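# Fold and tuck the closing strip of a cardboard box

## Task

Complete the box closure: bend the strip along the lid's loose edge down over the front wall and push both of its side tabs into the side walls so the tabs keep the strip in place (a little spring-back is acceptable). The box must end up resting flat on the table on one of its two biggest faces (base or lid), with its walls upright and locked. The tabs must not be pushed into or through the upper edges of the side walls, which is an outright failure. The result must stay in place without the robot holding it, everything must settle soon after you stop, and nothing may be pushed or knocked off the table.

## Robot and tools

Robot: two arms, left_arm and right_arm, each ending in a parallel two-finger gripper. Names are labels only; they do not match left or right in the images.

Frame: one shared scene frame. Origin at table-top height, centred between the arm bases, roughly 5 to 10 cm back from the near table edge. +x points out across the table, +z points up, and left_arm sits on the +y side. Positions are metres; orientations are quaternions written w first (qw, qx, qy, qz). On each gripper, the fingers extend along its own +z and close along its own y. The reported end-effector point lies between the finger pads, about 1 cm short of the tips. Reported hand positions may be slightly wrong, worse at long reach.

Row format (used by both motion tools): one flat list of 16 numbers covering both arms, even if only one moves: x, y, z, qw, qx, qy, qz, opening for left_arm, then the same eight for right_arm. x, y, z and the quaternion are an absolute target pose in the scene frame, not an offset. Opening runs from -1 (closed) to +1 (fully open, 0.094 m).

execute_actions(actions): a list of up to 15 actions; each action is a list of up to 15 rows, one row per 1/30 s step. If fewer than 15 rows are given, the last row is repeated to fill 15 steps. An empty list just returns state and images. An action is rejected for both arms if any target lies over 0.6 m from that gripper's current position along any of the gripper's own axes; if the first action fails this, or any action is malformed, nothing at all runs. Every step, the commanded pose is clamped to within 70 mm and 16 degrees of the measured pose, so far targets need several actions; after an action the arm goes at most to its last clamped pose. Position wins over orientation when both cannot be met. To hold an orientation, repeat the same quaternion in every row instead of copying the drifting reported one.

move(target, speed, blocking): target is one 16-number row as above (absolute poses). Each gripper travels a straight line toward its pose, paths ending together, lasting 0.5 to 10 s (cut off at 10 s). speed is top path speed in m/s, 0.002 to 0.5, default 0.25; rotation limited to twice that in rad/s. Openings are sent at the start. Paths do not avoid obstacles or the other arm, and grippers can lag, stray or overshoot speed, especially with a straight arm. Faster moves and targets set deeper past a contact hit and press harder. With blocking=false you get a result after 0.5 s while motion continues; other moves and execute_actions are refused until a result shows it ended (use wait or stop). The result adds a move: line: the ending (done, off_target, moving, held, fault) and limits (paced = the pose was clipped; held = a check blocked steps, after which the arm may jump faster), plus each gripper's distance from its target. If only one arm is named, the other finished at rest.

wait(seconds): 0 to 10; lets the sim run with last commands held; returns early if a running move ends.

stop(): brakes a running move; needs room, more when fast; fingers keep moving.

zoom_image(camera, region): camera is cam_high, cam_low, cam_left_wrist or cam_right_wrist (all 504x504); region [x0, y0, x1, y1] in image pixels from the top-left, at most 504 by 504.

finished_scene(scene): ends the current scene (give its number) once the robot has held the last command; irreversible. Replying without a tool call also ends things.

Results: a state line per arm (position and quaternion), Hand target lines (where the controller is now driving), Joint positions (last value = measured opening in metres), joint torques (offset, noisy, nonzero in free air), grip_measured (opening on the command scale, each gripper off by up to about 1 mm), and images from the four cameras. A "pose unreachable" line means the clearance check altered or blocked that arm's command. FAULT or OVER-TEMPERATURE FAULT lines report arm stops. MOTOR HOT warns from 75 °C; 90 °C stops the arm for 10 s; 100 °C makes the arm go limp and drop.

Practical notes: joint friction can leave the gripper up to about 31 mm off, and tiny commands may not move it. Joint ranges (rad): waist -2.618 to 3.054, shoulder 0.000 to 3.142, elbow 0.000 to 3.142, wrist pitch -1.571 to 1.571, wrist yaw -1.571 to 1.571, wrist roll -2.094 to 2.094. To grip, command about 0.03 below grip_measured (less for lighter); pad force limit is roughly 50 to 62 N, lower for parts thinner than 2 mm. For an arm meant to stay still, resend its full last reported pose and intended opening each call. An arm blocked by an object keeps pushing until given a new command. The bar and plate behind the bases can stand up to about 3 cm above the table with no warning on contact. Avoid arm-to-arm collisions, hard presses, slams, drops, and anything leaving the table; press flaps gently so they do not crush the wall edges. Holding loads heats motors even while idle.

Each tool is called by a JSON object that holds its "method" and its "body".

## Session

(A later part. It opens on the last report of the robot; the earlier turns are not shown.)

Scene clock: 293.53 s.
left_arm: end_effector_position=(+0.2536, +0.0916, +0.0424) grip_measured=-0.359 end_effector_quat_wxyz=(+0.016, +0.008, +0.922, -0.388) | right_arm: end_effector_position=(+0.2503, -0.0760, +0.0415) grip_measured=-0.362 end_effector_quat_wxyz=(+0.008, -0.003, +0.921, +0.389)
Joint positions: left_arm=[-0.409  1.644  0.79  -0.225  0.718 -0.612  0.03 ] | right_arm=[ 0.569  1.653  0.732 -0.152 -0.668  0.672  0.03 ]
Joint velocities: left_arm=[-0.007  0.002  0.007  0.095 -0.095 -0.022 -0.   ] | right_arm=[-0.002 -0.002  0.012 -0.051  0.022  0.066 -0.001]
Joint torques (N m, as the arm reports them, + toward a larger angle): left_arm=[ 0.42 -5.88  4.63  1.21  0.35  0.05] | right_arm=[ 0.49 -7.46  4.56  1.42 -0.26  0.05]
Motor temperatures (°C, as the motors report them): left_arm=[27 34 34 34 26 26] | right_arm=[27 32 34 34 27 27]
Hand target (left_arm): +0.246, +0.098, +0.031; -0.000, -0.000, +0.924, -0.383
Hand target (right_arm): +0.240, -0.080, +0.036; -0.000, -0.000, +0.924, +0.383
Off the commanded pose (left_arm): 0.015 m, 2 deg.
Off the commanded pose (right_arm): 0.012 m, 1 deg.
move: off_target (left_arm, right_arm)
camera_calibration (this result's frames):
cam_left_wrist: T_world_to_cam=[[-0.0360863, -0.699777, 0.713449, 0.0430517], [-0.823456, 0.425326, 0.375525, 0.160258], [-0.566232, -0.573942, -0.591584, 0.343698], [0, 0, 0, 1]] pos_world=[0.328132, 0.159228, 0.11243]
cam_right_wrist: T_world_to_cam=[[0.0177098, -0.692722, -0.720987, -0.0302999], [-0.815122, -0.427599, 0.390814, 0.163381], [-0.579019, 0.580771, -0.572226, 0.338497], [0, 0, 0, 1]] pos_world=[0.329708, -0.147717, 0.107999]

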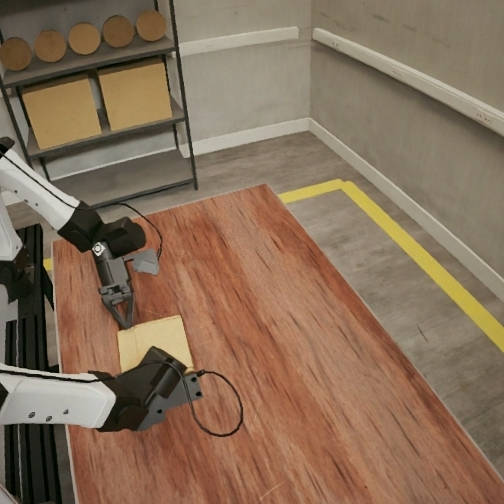

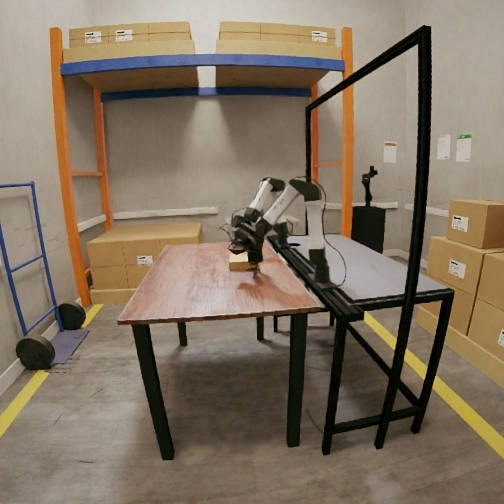

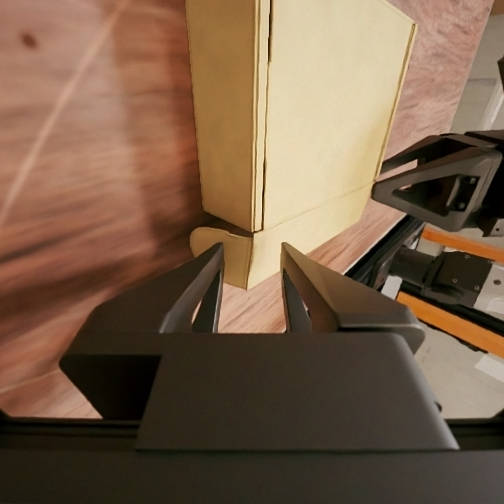

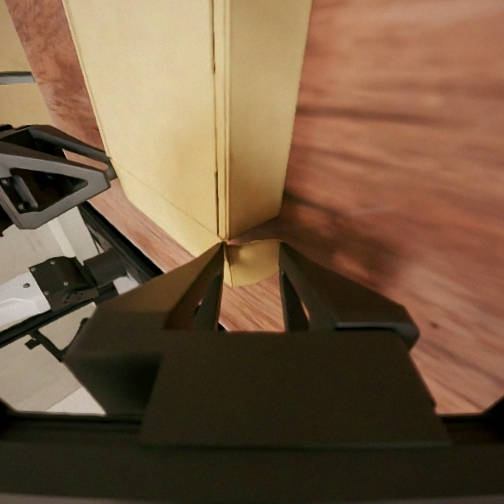

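{"method": "move", "body": {"target": [0.248,0.092,0.022,0,0,0.924,-0.383,-0.36, 0.243,-0.066,0.046,0,0,0.924,0.383,-0.36], "speed": 0.012}}

{"method": "zoom_image", "body": {"camera": "cam_right_wrist", "region": [170, 170, 340, 320]}}

{"method": "zoom_image", "body": {"camera": "cam_left_wrist", "region": [160, 170, 330, 320]}}

Scene clock: 300.93 s.
left_arm: end_effector_position=(+0.2562, +0.0906, +0.0348) grip_measured=-0.359 end_effector_quat_wxyz=(+0.017, +0.006, +0.921, -0.389) | right_arm: end_effector_position=(+0.2412, -0.0685, +0.0398) grip_measured=-0.362 end_effector_quat_wxyz=(-0.006, +0.002, +0.924, +0.383)
Joint positions: left_arm=[-0.409  1.672  0.78  -0.18   0.718 -0.62   0.03 ] | right_arm=[ 0.608  1.653  0.732 -0.156 -0.653  0.716  0.03 ]
Joint velocities: left_arm=[-0.027  0.017  0.002  0.022 -0.037  0.022 -0.   ] | right_arm=[-0.002 -0.002  0.007  0.081 -0.022  0.037 -0.001]
Joint torques (N m, as the arm reports them, + toward a larger angle): left_arm=[-1.05 -5.71  4.93  1.26  0.26 -0.1 ] | right_arm=[ 0.49 -7.51  7.42  1.25 -0.23  0.04]
Motor temperatures (°C, as the motors report them): left_arm=[27 34 33 34 26 26] | right_arm=[27 32 34 34 27 27]
Hand target (left_arm): +0.247, +0.092, +0.023; +0.000, -0.000, +0.924, -0.383
Hand target (right_arm): +0.243, -0.066, +0.046; -0.000, +0.000, +0.924, +0.383
Off the commanded pose (left_arm): 0.015 m, 2 deg.
Off the commanded pose (right_arm): 0.007 m, 1 deg.
move: off_target (left_arm)
camera_calibration (this result's frames):
cam_left_wrist: T_world_to_cam=[[-0.0331722, -0.697451, 0.715865, 0.0468522], [-0.826136, 0.422247, 0.373104, 0.166691], [-0.562494, -0.579025, -0.590196, 0.339571], [0, 0, 0, 1]] pos_world=[0.33027, 0.158912, 0.10468]
cam_right_wrist: T_world_to_cam=[[-0.0020041, -0.701714, -0.712456, -0.0223263], [-0.803114, -0.42337, 0.419245, 0.156049], [-0.595822, 0.573024, -0.562707, 0.331022], [0, 0, 0, 1]] pos_world=[0.322511, -0.139284, 0.10494]

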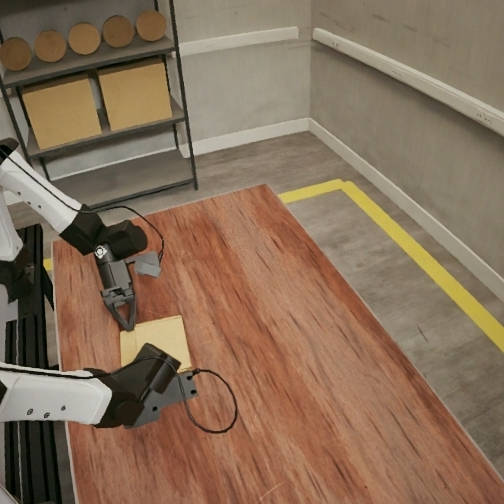

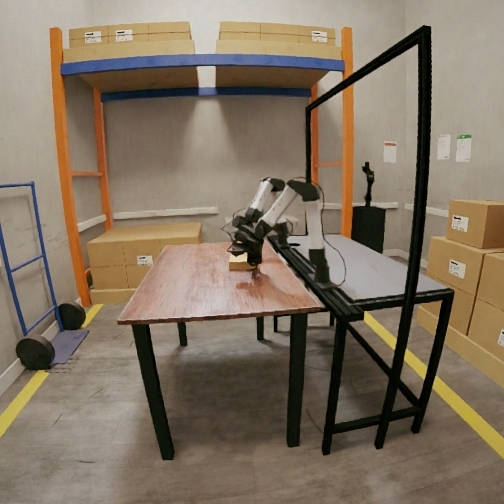

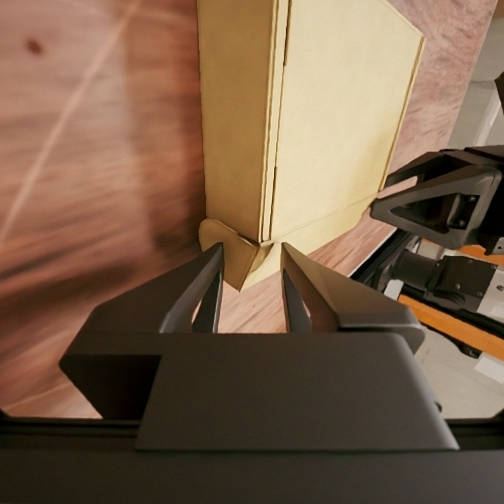

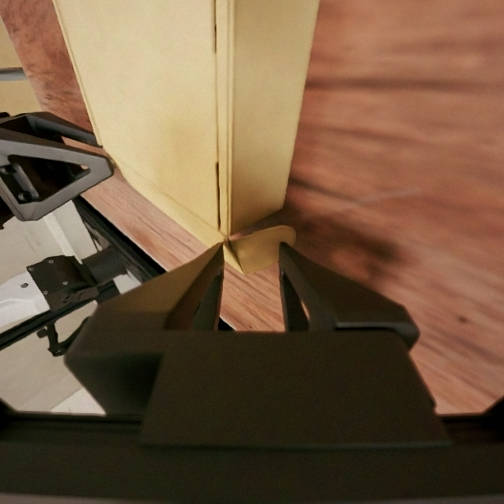

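Region (170, 170, 340, 320) of cam_right_wrist's 504x504 image, scaled by 2.965, with more detail than that image has; it fills the top 445 rows of this view, and the rest is white.

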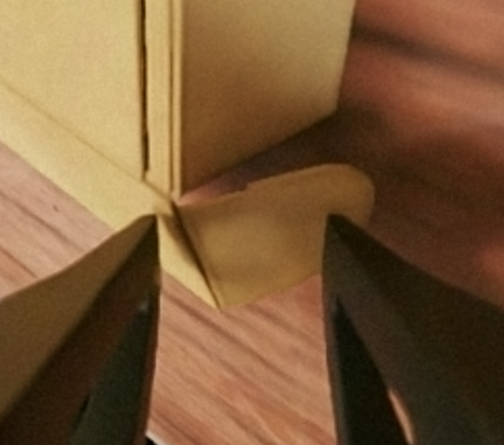

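Region (160, 170, 330, 320) of cam_left_wrist's 504x504 image, scaled by 2.965, with more detail than that image has; it fills the top 445 rows of this view, and the rest is white.

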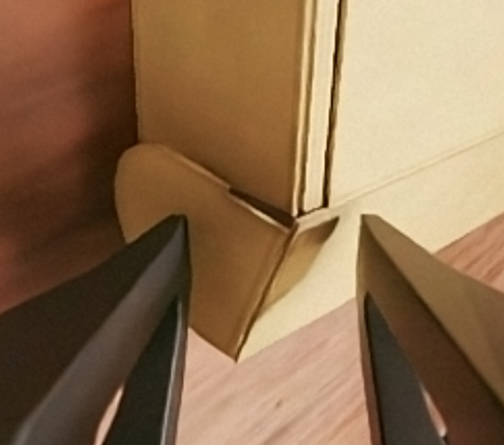

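{"method": "move", "body": {"target": [0.255,0.09,0.054,0,0,0.924,-0.383,-0.36, 0.247,-0.064,0.058,0,0,0.924,0.383,-0.36], "speed": 0.012}}

{"method": "zoom_image", "body": {"camera": "cam_right_wrist", "region": [170, 170, 340, 320]}}

{"method": "zoom_image", "body": {"camera": "cam_left_wrist", "region": [160, 170, 330, 320]}}

Scene clock: 308.50 s.
left_arm: end_effector_position=(+0.2533, +0.0918, +0.0405) grip_measured=-0.359 end_effector_quat_wxyz=(-0.009, -0.006, +0.926, -0.377) | right_arm: end_effector_position=(+0.2420, -0.0680, +0.0484) grip_measured=-0.362 end_effector_quat_wxyz=(-0.010, +0.004, +0.925, +0.381)
Joint positions: left_arm=[-0.409  1.672  0.835 -0.299  0.718 -0.62   0.03 ] | right_arm=[ 0.608  1.636  0.762 -0.214 -0.653  0.716  0.03 ]
Joint velocities: left_arm=[ 0.012  0.002 -0.002 -0.051  0.037 -0.007  0.   ] | right_arm=[ 0.007 -0.007 -0.007 -0.037  0.022  0.037  0.001]
Joint torques (N m, as the arm reports them, + toward a larger angle): left_arm=[-0.41 -9.97  7.52  0.86  0.31 -0.01] | right_arm=[ 0.4  -7.76  8.33  1.22 -0.22  0.05]
Motor temperatures (°C, as the motors report them): left_arm=[27 34 33 34 26 26] | right_arm=[27 33 34 34 27 27]
Hand target (left_arm): +0.255, +0.090, +0.054; +0.000, -0.000, +0.924, -0.383
Hand target (right_arm): +0.247, -0.064, +0.058; +0.000, -0.000, +0.924, +0.383
Off the commanded pose (left_arm): 0.014 m, 1 deg.
Off the commanded pose (right_arm): 0.012 m, 1 deg.
move: off_target (left_arm, right_arm)
camera_calibration (this result's frames):
cam_left_wrist: T_world_to_cam=[[0.00888626, -0.717036, 0.696979, 0.035437], [-0.80397, 0.409336, 0.431366, 0.154851], [-0.594604, -0.564184, -0.572838, 0.348035], [0, 0, 0, 1]] pos_world=[0.331124, 0.158379, 0.107871]
cam_right_wrist: T_world_to_cam=[[-0.00907708, -0.705817, -0.708336, -0.014641], [-0.799102, -0.420715, 0.429459, 0.152017], [-0.601127, 0.569931, -0.560201, 0.337011], [0, 0, 0, 1]] pos_world=[0.323931, -0.138451, 0.113138]

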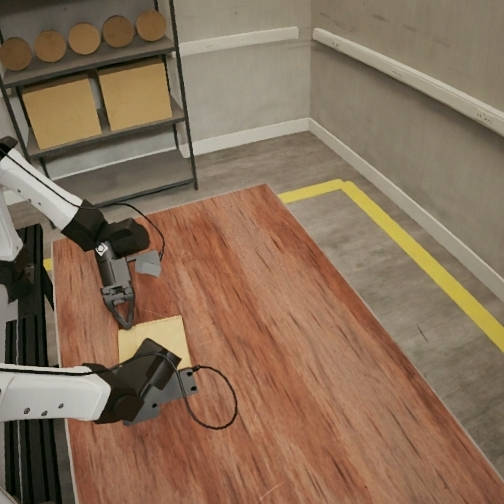

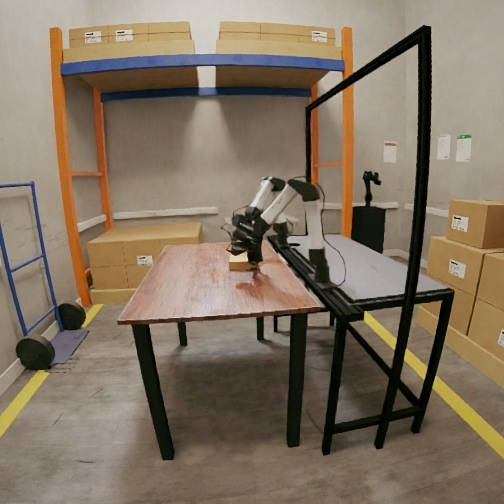

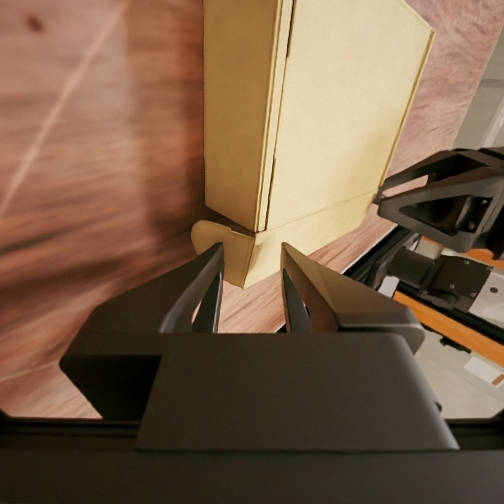

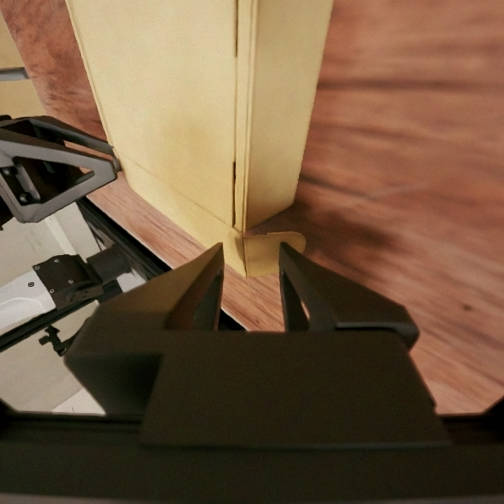

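Region (170, 170, 340, 320) of cam_right_wrist's 504x504 image, scaled by 2.965, with more detail than that image has; it fills the top 445 rows of this view, and the rest is white.

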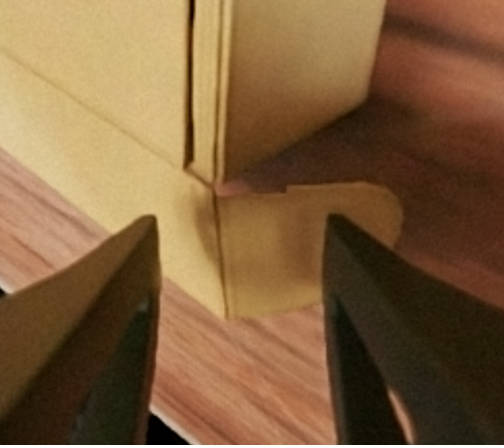

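Region (160, 170, 330, 320) of cam_left_wrist's 504x504 image, scaled by 2.965, with more detail than that image has; it fills the top 445 rows of this view, and the rest is white.

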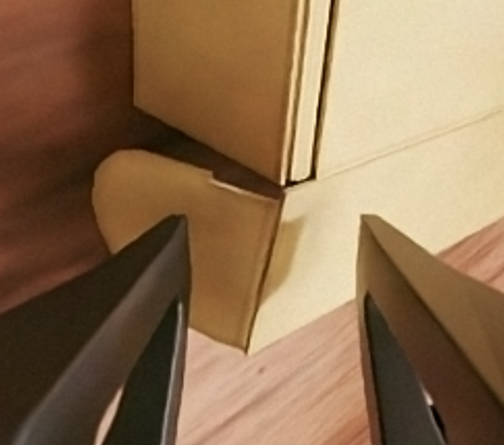

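{"method": "move", "body": {"target": [0.251,0.083,0.044,0,0,0.924,-0.383,-0.36, 0.24,-0.054,0.05,0,0,0.924,0.383,-0.36], "speed": 0.01}}

{"method": "zoom_image", "body": {"camera": "cam_right_wrist", "region": [170, 170, 340, 320]}}

{"method": "zoom_image", "body": {"camera": "cam_left_wrist", "region": [160, 170, 330, 320]}}

Scene clock: 314.03 s.
left_arm: end_effector_position=(+0.2526, +0.0849, +0.0418) grip_measured=-0.359 end_effector_quat_wxyz=(-0.006, -0.003, +0.925, -0.379) | right_arm: end_effector_position=(+0.2403, -0.0577, +0.0494) grip_measured=-0.362 end_effector_quat_wxyz=(-0.003, +0.004, +0.925, +0.380)
Joint positions: left_arm=[-0.43   1.672  0.835 -0.275  0.712 -0.642  0.03 ] | right_arm=[ 0.648  1.636  0.762 -0.177 -0.623  0.76   0.03 ]
Joint velocities: left_arm=[-0.017 -0.012 -0.007  0.007 -0.066  0.007  0.   ] | right_arm=[-0.022  0.002 -0.002 -0.051  0.022  0.022 -0.   ]
Joint torques (N m, as the arm reports them, + toward a larger angle): left_arm=[-1.06 -8.63  5.68  1.31  0.22 -0.1 ] | right_arm=[ 0.84 -6.53  6.77  1.57 -0.28  0.  ]
Motor temperatures (°C, as the motors report them): left_arm=[27 35 34 34 26 26] | right_arm=[27 33 35 34 27 27]
Hand target (left_arm): +0.251, +0.083, +0.044; -0.000, +0.000, +0.924, -0.383
Hand target (right_arm): +0.240, -0.054, +0.050; -0.001, -0.000, +0.924, +0.383
Off the commanded pose (left_arm): 0.003 m, 1 deg.
Off the commanded pose (right_arm): 0.004 m, 1 deg.
move: done
camera_calibration (this result's frames):
cam_left_wrist: T_world_to_cam=[[0.000791381, -0.712638, 0.701532, 0.0310787], [-0.805777, 0.415006, 0.422485, 0.156932], [-0.592219, -0.565612, -0.573898, 0.344005], [0, 0, 0, 1]] pos_world=[0.330154, 0.151594, 0.10932]
cam_right_wrist: T_world_to_cam=[[-0.00304498, -0.707462, -0.706745, -0.00832729], [-0.8069, -0.415726, 0.419623, 0.15723], [-0.59068, 0.571551, -0.569585, 0.32869], [0, 0, 0, 1]] pos_world=[0.320994, -0.12839, 0.115354]

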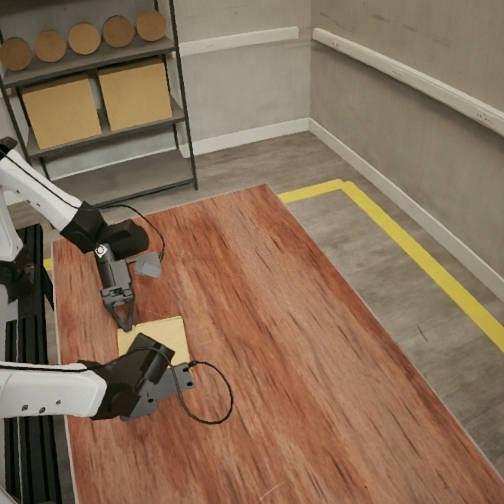

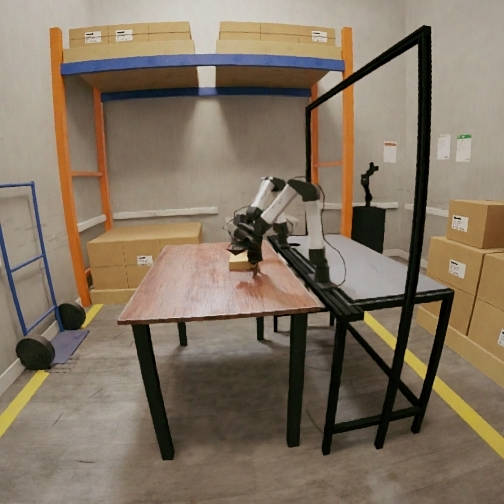

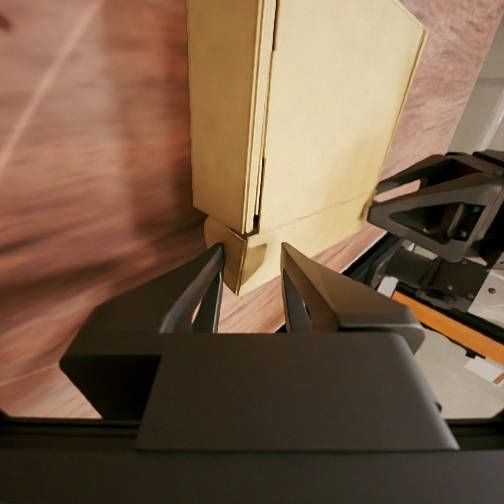

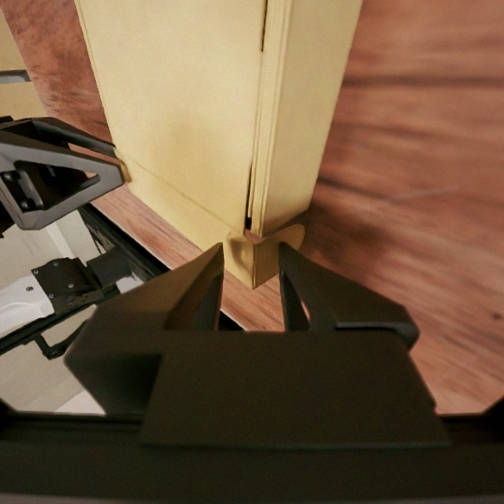

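Region (170, 170, 340, 320) of cam_right_wrist's 504x504 image, scaled by 2.965, with more detail than that image has; it fills the top 445 rows of this view, and the rest is white.

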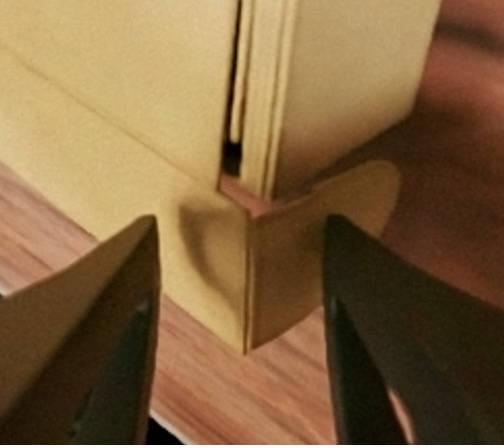

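Region (160, 170, 330, 320) of cam_left_wrist's 504x504 image, scaled by 2.965, with more detail than that image has; it fills the top 445 rows of this view, and the rest is white.

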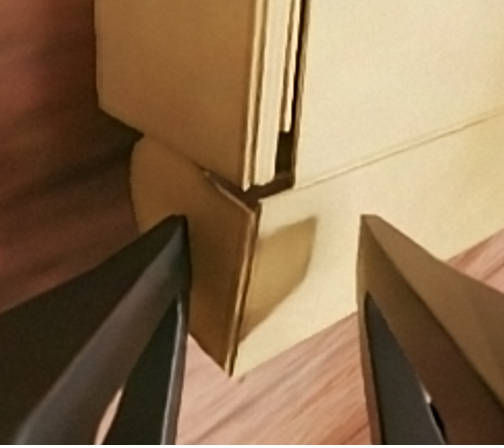

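{"method": "move", "body": {"target": [0.251,0.083,0.044,0,0,0.924,-0.383,-0.36, 0.237,-0.049,0.05,0,0,0.924,0.383,-0.36], "speed": 0.008}}

{"method": "zoom_image", "body": {"camera": "cam_right_wrist", "region": [170, 170, 340, 320]}}

{"method": "zoom_image", "body": {"camera": "cam_left_wrist", "region": [160, 170, 330, 320]}}

Scene clock: 319.53 s.
left_arm: end_effector_position=(+0.2530, +0.0848, +0.0418) grip_measured=-0.359 end_effector_quat_wxyz=(-0.005, -0.003, +0.925, -0.380) | right_arm: end_effector_position=(+0.2380, -0.0528, +0.0496) grip_measured=-0.362 end_effector_quat_wxyz=(-0.002, +0.004, +0.925, +0.379)
Joint positions: left_arm=[-0.43   1.672  0.835 -0.273  0.711 -0.644  0.03 ] | right_arm=[ 0.669  1.636  0.762 -0.165 -0.611  0.782  0.03 ]
Joint velocities: left_arm=[ 0.012  0.002 -0.002  0.022  0.007  0.007  0.001] | right_arm=[-0.012 -0.012 -0.017  0.022 -0.007 -0.022 -0.001]
Joint torques (N m, as the arm reports them, + toward a larger angle): left_arm=[-1.06 -8.64  5.67  1.29  0.24 -0.11] | right_arm=[ 0.66 -6.47  6.66  1.62 -0.24  0.07]
Motor temperatures (°C, as the motors report them): left_arm=[27 36 34 34 26 26] | right_arm=[27 33 35 34 27 27]
Hand target (left_arm): +0.251, +0.083, +0.044; -0.000, +0.000, +0.924, -0.383
Hand target (right_arm): +0.237, -0.049, +0.050; -0.000, -0.000, +0.924, +0.383
Off the commanded pose (left_arm): 0.003 m, 1 deg.
Off the commanded pose (right_arm): 0.004 m, 1 deg.
move: done
camera_calibration (this result's frames):
cam_left_wrist: T_world_to_cam=[[0.00107532, -0.71247, 0.701702, 0.0308605], [-0.806732, 0.414029, 0.421619, 0.15761], [-0.590916, -0.566539, -0.574327, 0.344002], [0, 0, 0, 1]] pos_world=[0.330392, 0.151622, 0.109463]
cam_right_wrist: T_world_to_cam=[[-0.00334106, -0.708821, -0.705381, -0.00474126], [-0.807954, -0.413727, 0.419572, 0.157735], [-0.589236, 0.571317, -0.571312, 0.3244], [0, 0, 0, 1]] pos_world=[0.318575, -0.123437, 0.115808]

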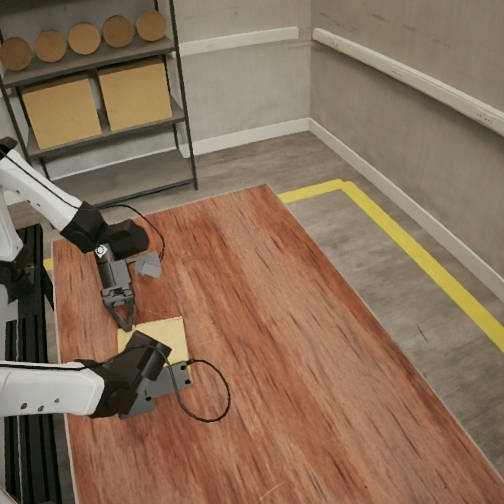

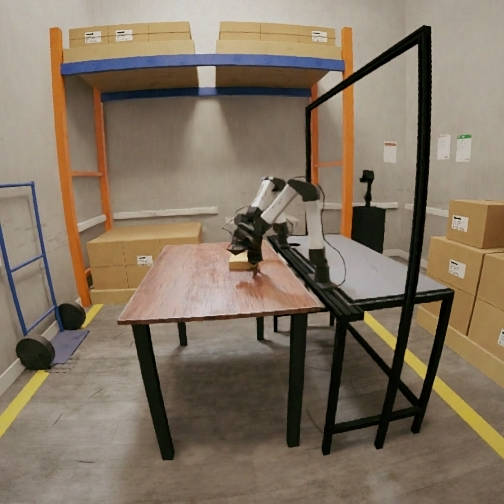

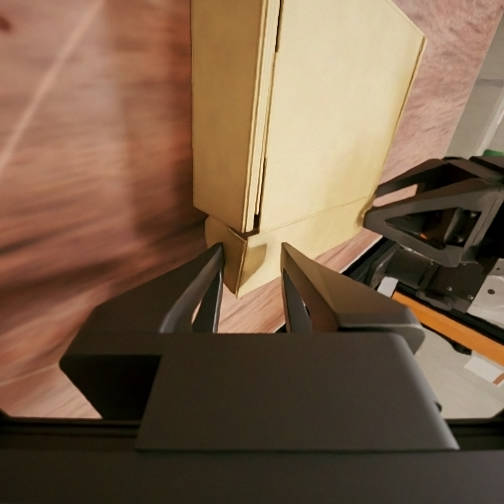

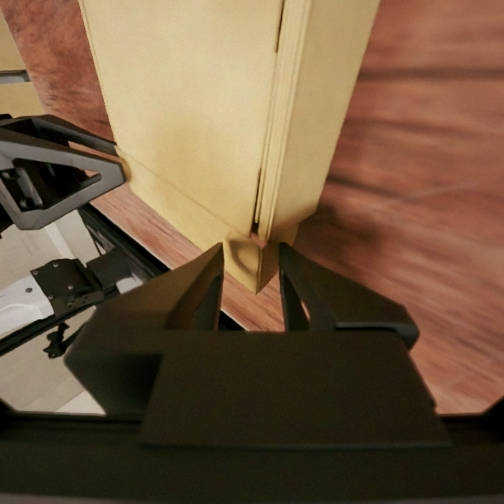

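Region (170, 170, 340, 320) of cam_right_wrist's 504x504 image, scaled by 2.965, with more detail than that image has; it fills the top 445 rows of this view, and the rest is white.

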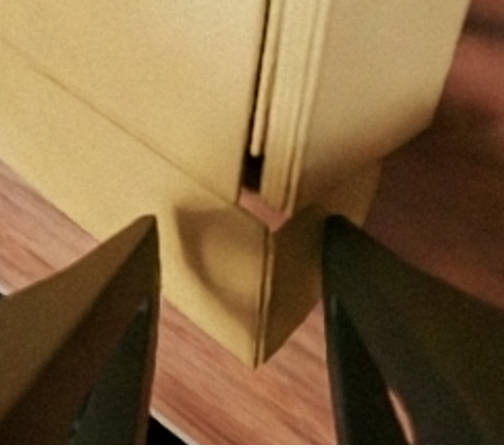

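Region (160, 170, 330, 320) of cam_left_wrist's 504x504 image, scaled by 2.965, with more detail than that image has; it fills the top 445 rows of this view, and the rest is white.

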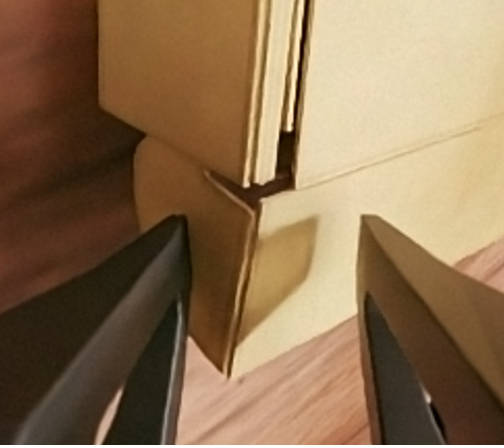

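{"method": "move", "body": {"target": [0.248,0.087,0.022,0,0,0.924,-0.383,-0.36, 0.231,-0.059,0.028,0,0,0.924,0.383,-0.36], "speed": 0.008}}

{"method": "zoom_image", "body": {"camera": "cam_right_wrist", "region": [170, 170, 340, 320]}}

{"method": "zoom_image", "body": {"camera": "cam_left_wrist", "region": [160, 170, 330, 320]}}

Scene clock: 327.30 s.
left_arm: end_effector_position=(+0.2547, +0.0841, +0.0365) grip_measured=-0.359 end_effector_quat_wxyz=(+0.016, +0.006, +0.920, -0.390) | right_arm: end_effector_position=(+0.2385, -0.0522, +0.0414) grip_measured=-0.362 end_effector_quat_wxyz=(+0.014, -0.004, +0.921, +0.390)
Joint positions: left_arm=[-0.43   1.672  0.785 -0.171  0.711 -0.644  0.03 ] | right_arm=[ 0.669  1.648  0.711 -0.059 -0.611  0.779  0.03 ]
Joint velocities: left_arm=[ 0.007 -0.012 -0.017  0.037  0.007  0.007 -0.   ] | right_arm=[-0.032  0.007 -0.012 -0.066  0.051  0.007  0.   ]
Joint torques (N m, as the arm reports them, + toward a larger angle): left_arm=[-0.61 -5.42  4.87  1.32  0.25 -0.03] | right_arm=[-0.9  -5.23  4.46  1.57 -0.33 -0.07]
Motor temperatures (°C, as the motors report them): left_arm=[27 36 34 34 26 26] | right_arm=[27 33 35 35 27 27]
Hand target (left_arm): +0.247, +0.087, +0.023; -0.000, +0.000, +0.924, -0.383
Hand target (right_arm): +0.231, -0.059, +0.028; -0.000, +0.000, +0.924, +0.383
Off the commanded pose (left_arm): 0.016 m, 2 deg.
Off the commanded pose (right_arm): 0.017 m, 2 deg.
move: off_target (left_arm, right_arm)
camera_calibration (this result's frames):
cam_left_wrist: T_world_to_cam=[[-0.032817, -0.695629, 0.717651, 0.0407996], [-0.824526, 0.42466, 0.373925, 0.166929], [-0.564871, -0.579451, -0.587501, 0.336471], [0, 0, 0, 1]] pos_world=[0.329039, 0.152462, 0.105978]
cam_right_wrist: T_world_to_cam=[[0.0235809, -0.691437, -0.722052, -0.0149873], [-0.821296, -0.425208, 0.380357, 0.166014], [-0.570015, 0.584049, -0.577901, 0.316068], [0, 0, 0, 1]] pos_world=[0.316864, -0.124372, 0.10869]

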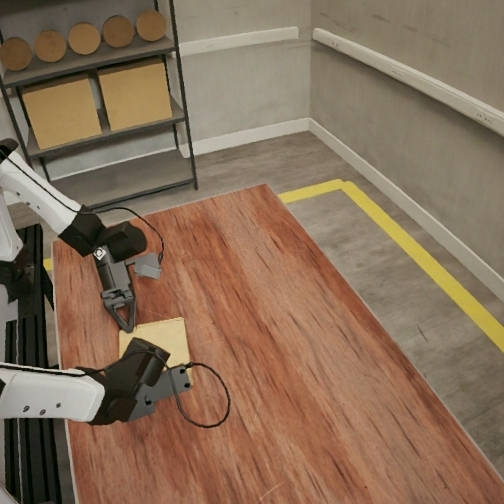

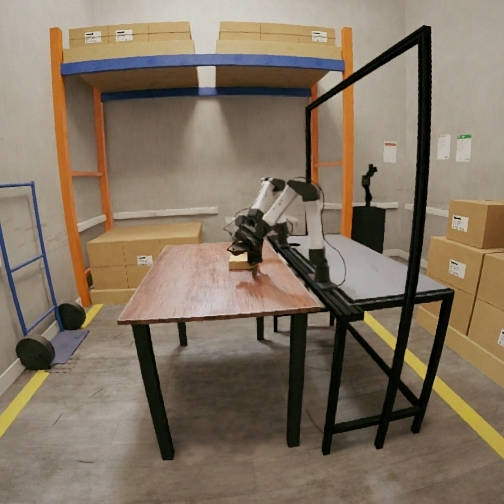

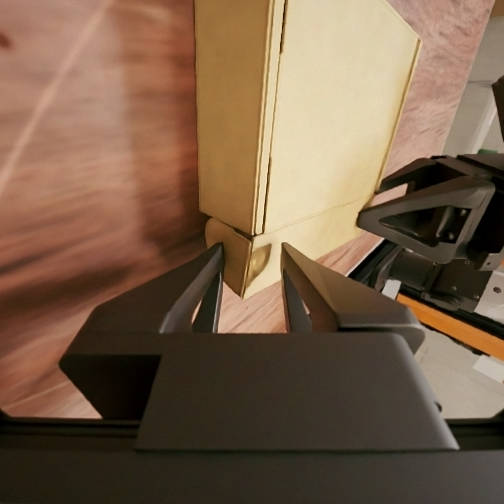

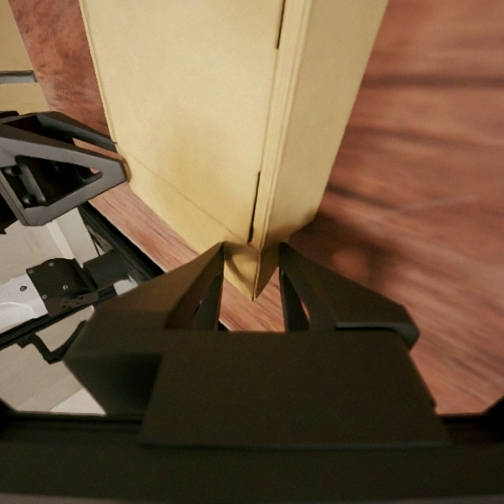

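Region (170, 170, 340, 320) of cam_right_wrist's 504x504 image, scaled by 2.965, with more detail than that image has; it fills the top 445 rows of this view, and the rest is white.

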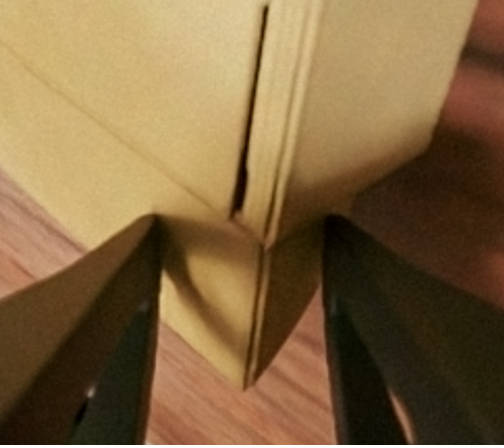

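Region (160, 170, 330, 320) of cam_left_wrist's 504x504 image, scaled by 2.965, with more detail than that image has; it fills the top 445 rows of this view, and the rest is white.

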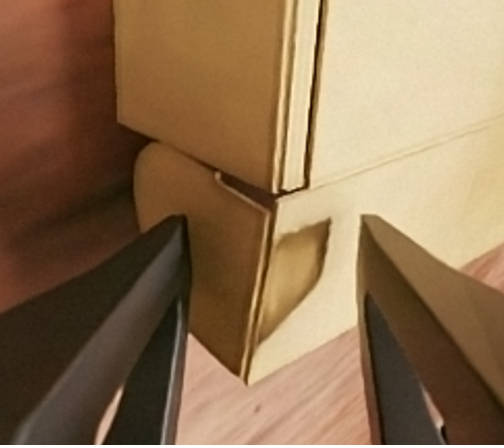

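{"method": "move", "body": {"target": [0.248,0.087,0.022,0,0,0.924,-0.383,-0.44, 0.231,-0.062,0.028,0,0,0.924,0.383,-0.36], "speed": 0.006}}

{"method": "zoom_image", "body": {"camera": "cam_right_wrist", "region": [170, 170, 340, 320]}}

{"method": "zoom_image", "body": {"camera": "cam_left_wrist", "region": [160, 170, 330, 320]}}

Scene clock: 335.70 s.
left_arm: end_effector_position=(+0.2548, +0.0841, +0.0365) grip_measured=-0.438 end_effector_quat_wxyz=(+0.016, +0.006, +0.920, -0.390) | right_arm: end_effector_position=(+0.2407, -0.0540, +0.0417) grip_measured=-0.362 end_effector_quat_wxyz=(+0.016, -0.004, +0.920, +0.391)
Joint positions: left_arm=[-0.43   1.672  0.785 -0.17   0.711 -0.644  0.026] | right_arm=[ 0.659  1.648  0.711 -0.059 -0.615  0.77   0.03 ]
Joint velocities: left_arm=[ 0.002  0.012  0.007 -0.037 -0.007  0.037  0.001] | right_arm=[ 0.002 -0.012 -0.002  0.051 -0.022 -0.007  0.001]
Joint torques (N m, as the arm reports them, + toward a larger angle): left_arm=[-0.64 -5.33  4.99  1.32  0.25 -0.06] | right_arm=[-0.75 -5.63  4.25  1.59 -0.33 -0.07]
Motor temperatures (°C, as the motors report them): left_arm=[27 36 34 34 26 26] | right_arm=[27 33 34 35 27 27]
Hand target (left_arm): +0.247, +0.087, +0.023; +0.000, -0.000, +0.924, -0.383
Hand target (right_arm): +0.231, -0.062, +0.028; -0.000, +0.000, +0.924, +0.383
Off the commanded pose (left_arm): 0.016 m, 2 deg.
Off the commanded pose (right_arm): 0.019 m, 2 deg.
move: off_target (left_arm, right_arm)
camera_calibration (this result's frames):
cam_left_wrist: T_world_to_cam=[[-0.0330619, -0.695725, 0.717547, 0.0408805], [-0.824782, 0.424479, 0.373567, 0.167105], [-0.564484, -0.579468, -0.587856, 0.336446], [0, 0, 0, 1]] pos_world=[0.329095, 0.152469, 0.106023]
cam_right_wrist: T_world_to_cam=[[0.0267463, -0.689856, -0.723453, -0.0166734], [-0.82373, -0.425231, 0.375029, 0.167756], [-0.56635, 0.585899, -0.579628, 0.317836], [0, 0, 0, 1]] pos_world=[0.318638, -0.126387, 0.109251]

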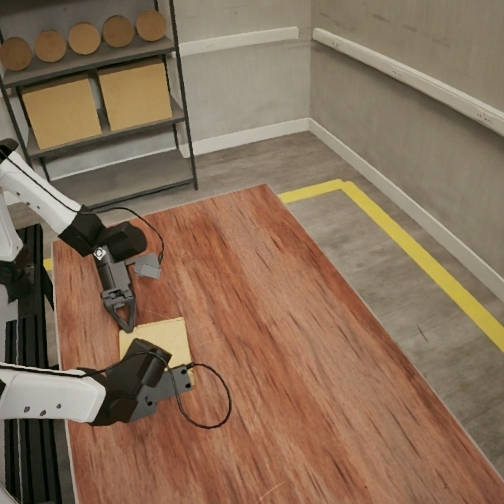

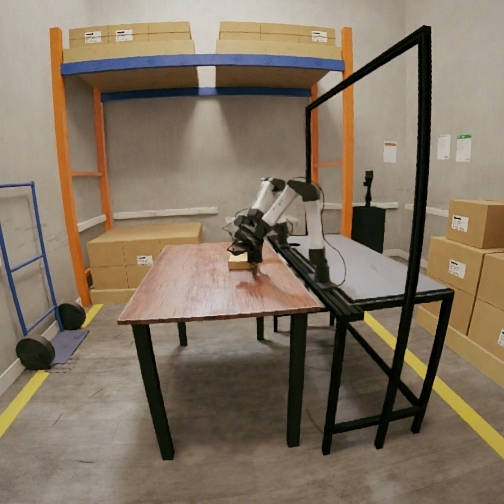

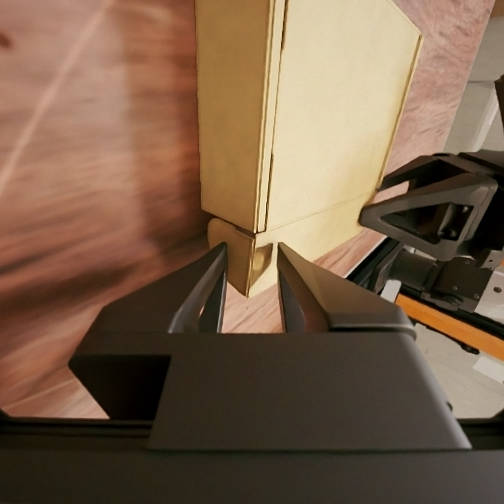

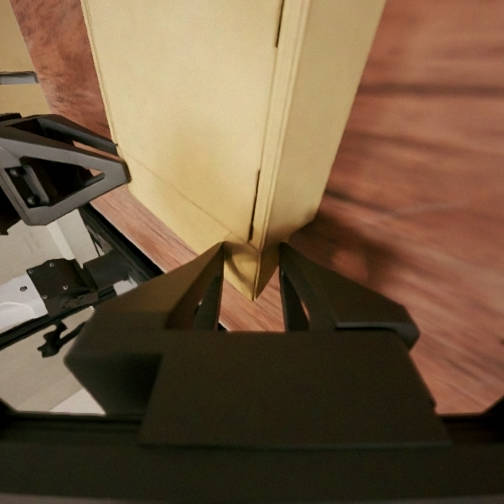

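Region (170, 170, 340, 320) of cam_right_wrist's 504x504 image, scaled by 2.965, with more detail than that image has; it fills the top 445 rows of this view, and the rest is white.

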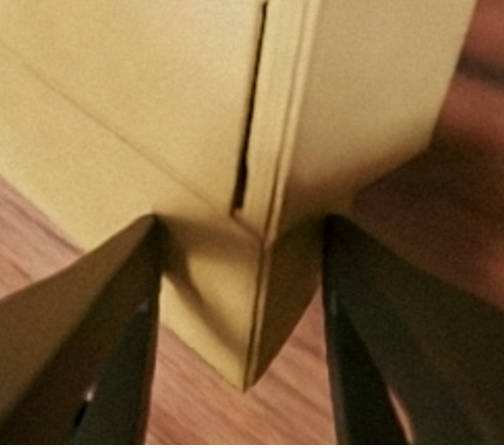

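Region (160, 170, 330, 320) of cam_left_wrist's 504x504 image, scaled by 2.965, with more detail than that image has; it fills the top 445 rows of this view, and the rest is white.

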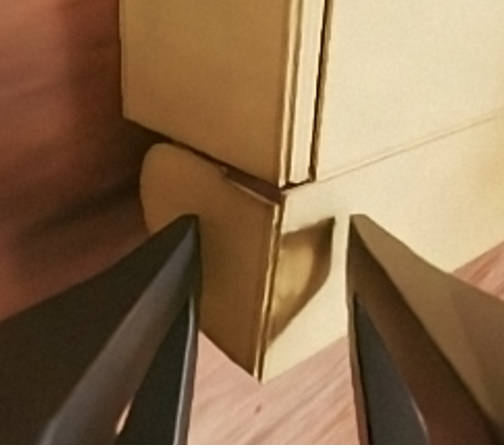

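{"method": "execute_actions", "body": {"actions": [[[0.248,0.087,0.022,0,0,0.924,-0.383,-0.5, 0.231,-0.062,0.028,0,0,0.924,0.383,-0.36]],[[0.248,0.087,0.022,0,0,0.924,-0.383,-0.55, 0.231,-0.062,0.028,0,0,0.924,0.383,-0.32]],[[0.248,0.087,0.022,0,0,0.924,-0.383,-0.55, 0.231,-0.062,0.028,0,0,0.924,0.383,-0.28]]]}}

{"method": "zoom_image", "body": {"camera": "cam_right_wrist", "region": [170, 170, 340, 320]}}

{"method": "zoom_image", "body": {"camera": "cam_left_wrist", "region": [160, 170, 330, 320]}}

Scene clock: 342.50 s.
left_arm: end_effector_position=(+0.2549, +0.0841, +0.0365) grip_measured=-0.548 end_effector_quat_wxyz=(+0.016, +0.006, +0.920, -0.391) | right_arm: end_effector_position=(+0.2406, -0.0540, +0.0418) grip_measured=-0.282 end_effector_quat_wxyz=(+0.016, -0.004, +0.920, +0.391)
Joint positions: left_arm=[-0.43   1.672  0.785 -0.169  0.711 -0.644  0.021] | right_arm=[ 0.659  1.648  0.711 -0.059 -0.615  0.77   0.034]
Joint velocities: left_arm=[-0.012 -0.002 -0.037 -0.007  0.022 -0.007  0.001] | right_arm=[ 0.022 -0.007 -0.007 -0.037 -0.022 -0.037 -0.   ]
Joint torques (N m, as the arm reports them, + toward a larger angle): left_arm=[-0.65 -5.33  4.97  1.31  0.26 -0.05] | right_arm=[-0.65 -5.57  4.37  1.55 -0.35 -0.1 ]
Motor temperatures (°C, as the motors report them): left_arm=[27 35 34 35 26 26] | right_arm=[27 33 34 35 27 27]
Hand target (left_arm): +0.247, +0.087, +0.023; +0.000, -0.000, +0.924, -0.383
Hand target (right_arm): +0.231, -0.062, +0.028; -0.000, +0.000, +0.924, +0.383
Off the commanded pose (left_arm): 0.016 m, 2 deg.
Off the commanded pose (right_arm): 0.019 m, 2 deg.
camera_calibration (this result's frames):
cam_left_wrist: T_world_to_cam=[[-0.0335674, -0.695476, 0.717764, 0.0408879], [-0.825025, 0.424629, 0.37286, 0.167281], [-0.564099, -0.579657, -0.588039, 0.336444], [0, 0, 0, 1]] pos_world=[0.329171, 0.152426, 0.106122]
cam_right_wrist: T_world_to_cam=[[0.0271388, -0.689457, -0.723818, -0.0166364], [-0.823413, -0.425976, 0.374881, 0.167573], [-0.566793, 0.585827, -0.579268, 0.31787], [0, 0, 0, 1]] pos_world=[0.318599, -0.126305, 0.10927]

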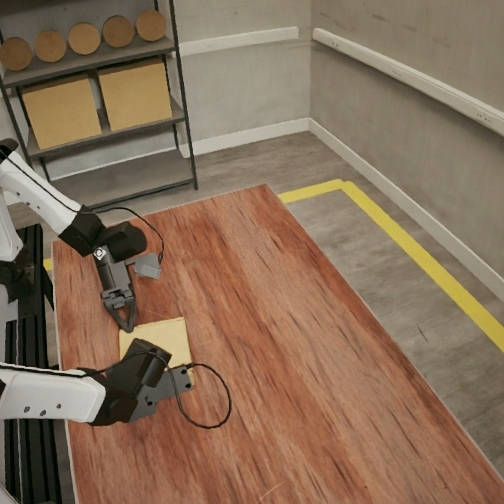

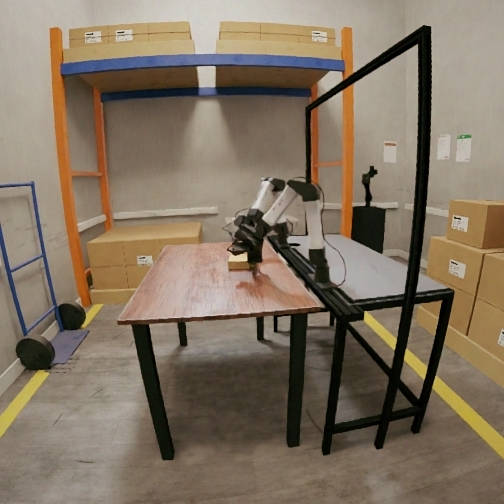

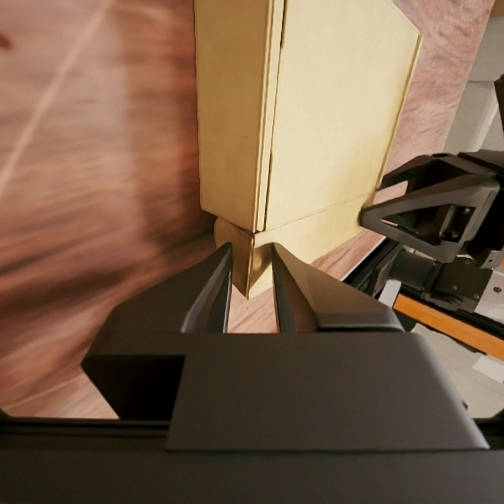

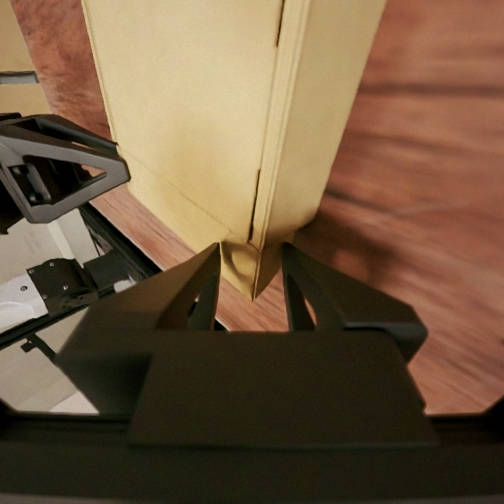

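Region (170, 170, 340, 320) of cam_right_wrist's 504x504 image, scaled by 2.965, with more detail than that image has; it fills the top 445 rows of this view, and the rest is white.

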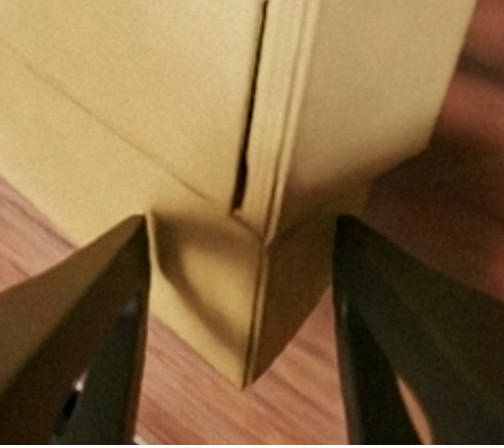

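Region (160, 170, 330, 320) of cam_left_wrist's 504x504 image, scaled by 2.965, with more detail than that image has; it fills the top 445 rows of this view, and the rest is white.

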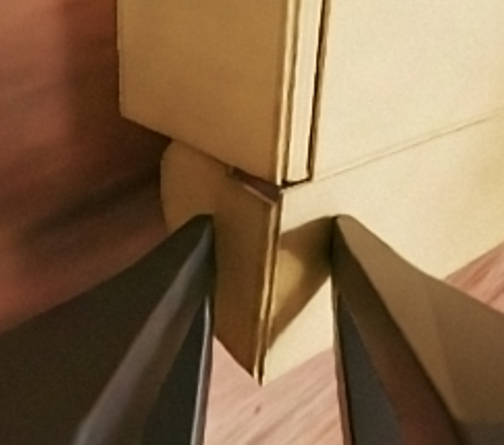

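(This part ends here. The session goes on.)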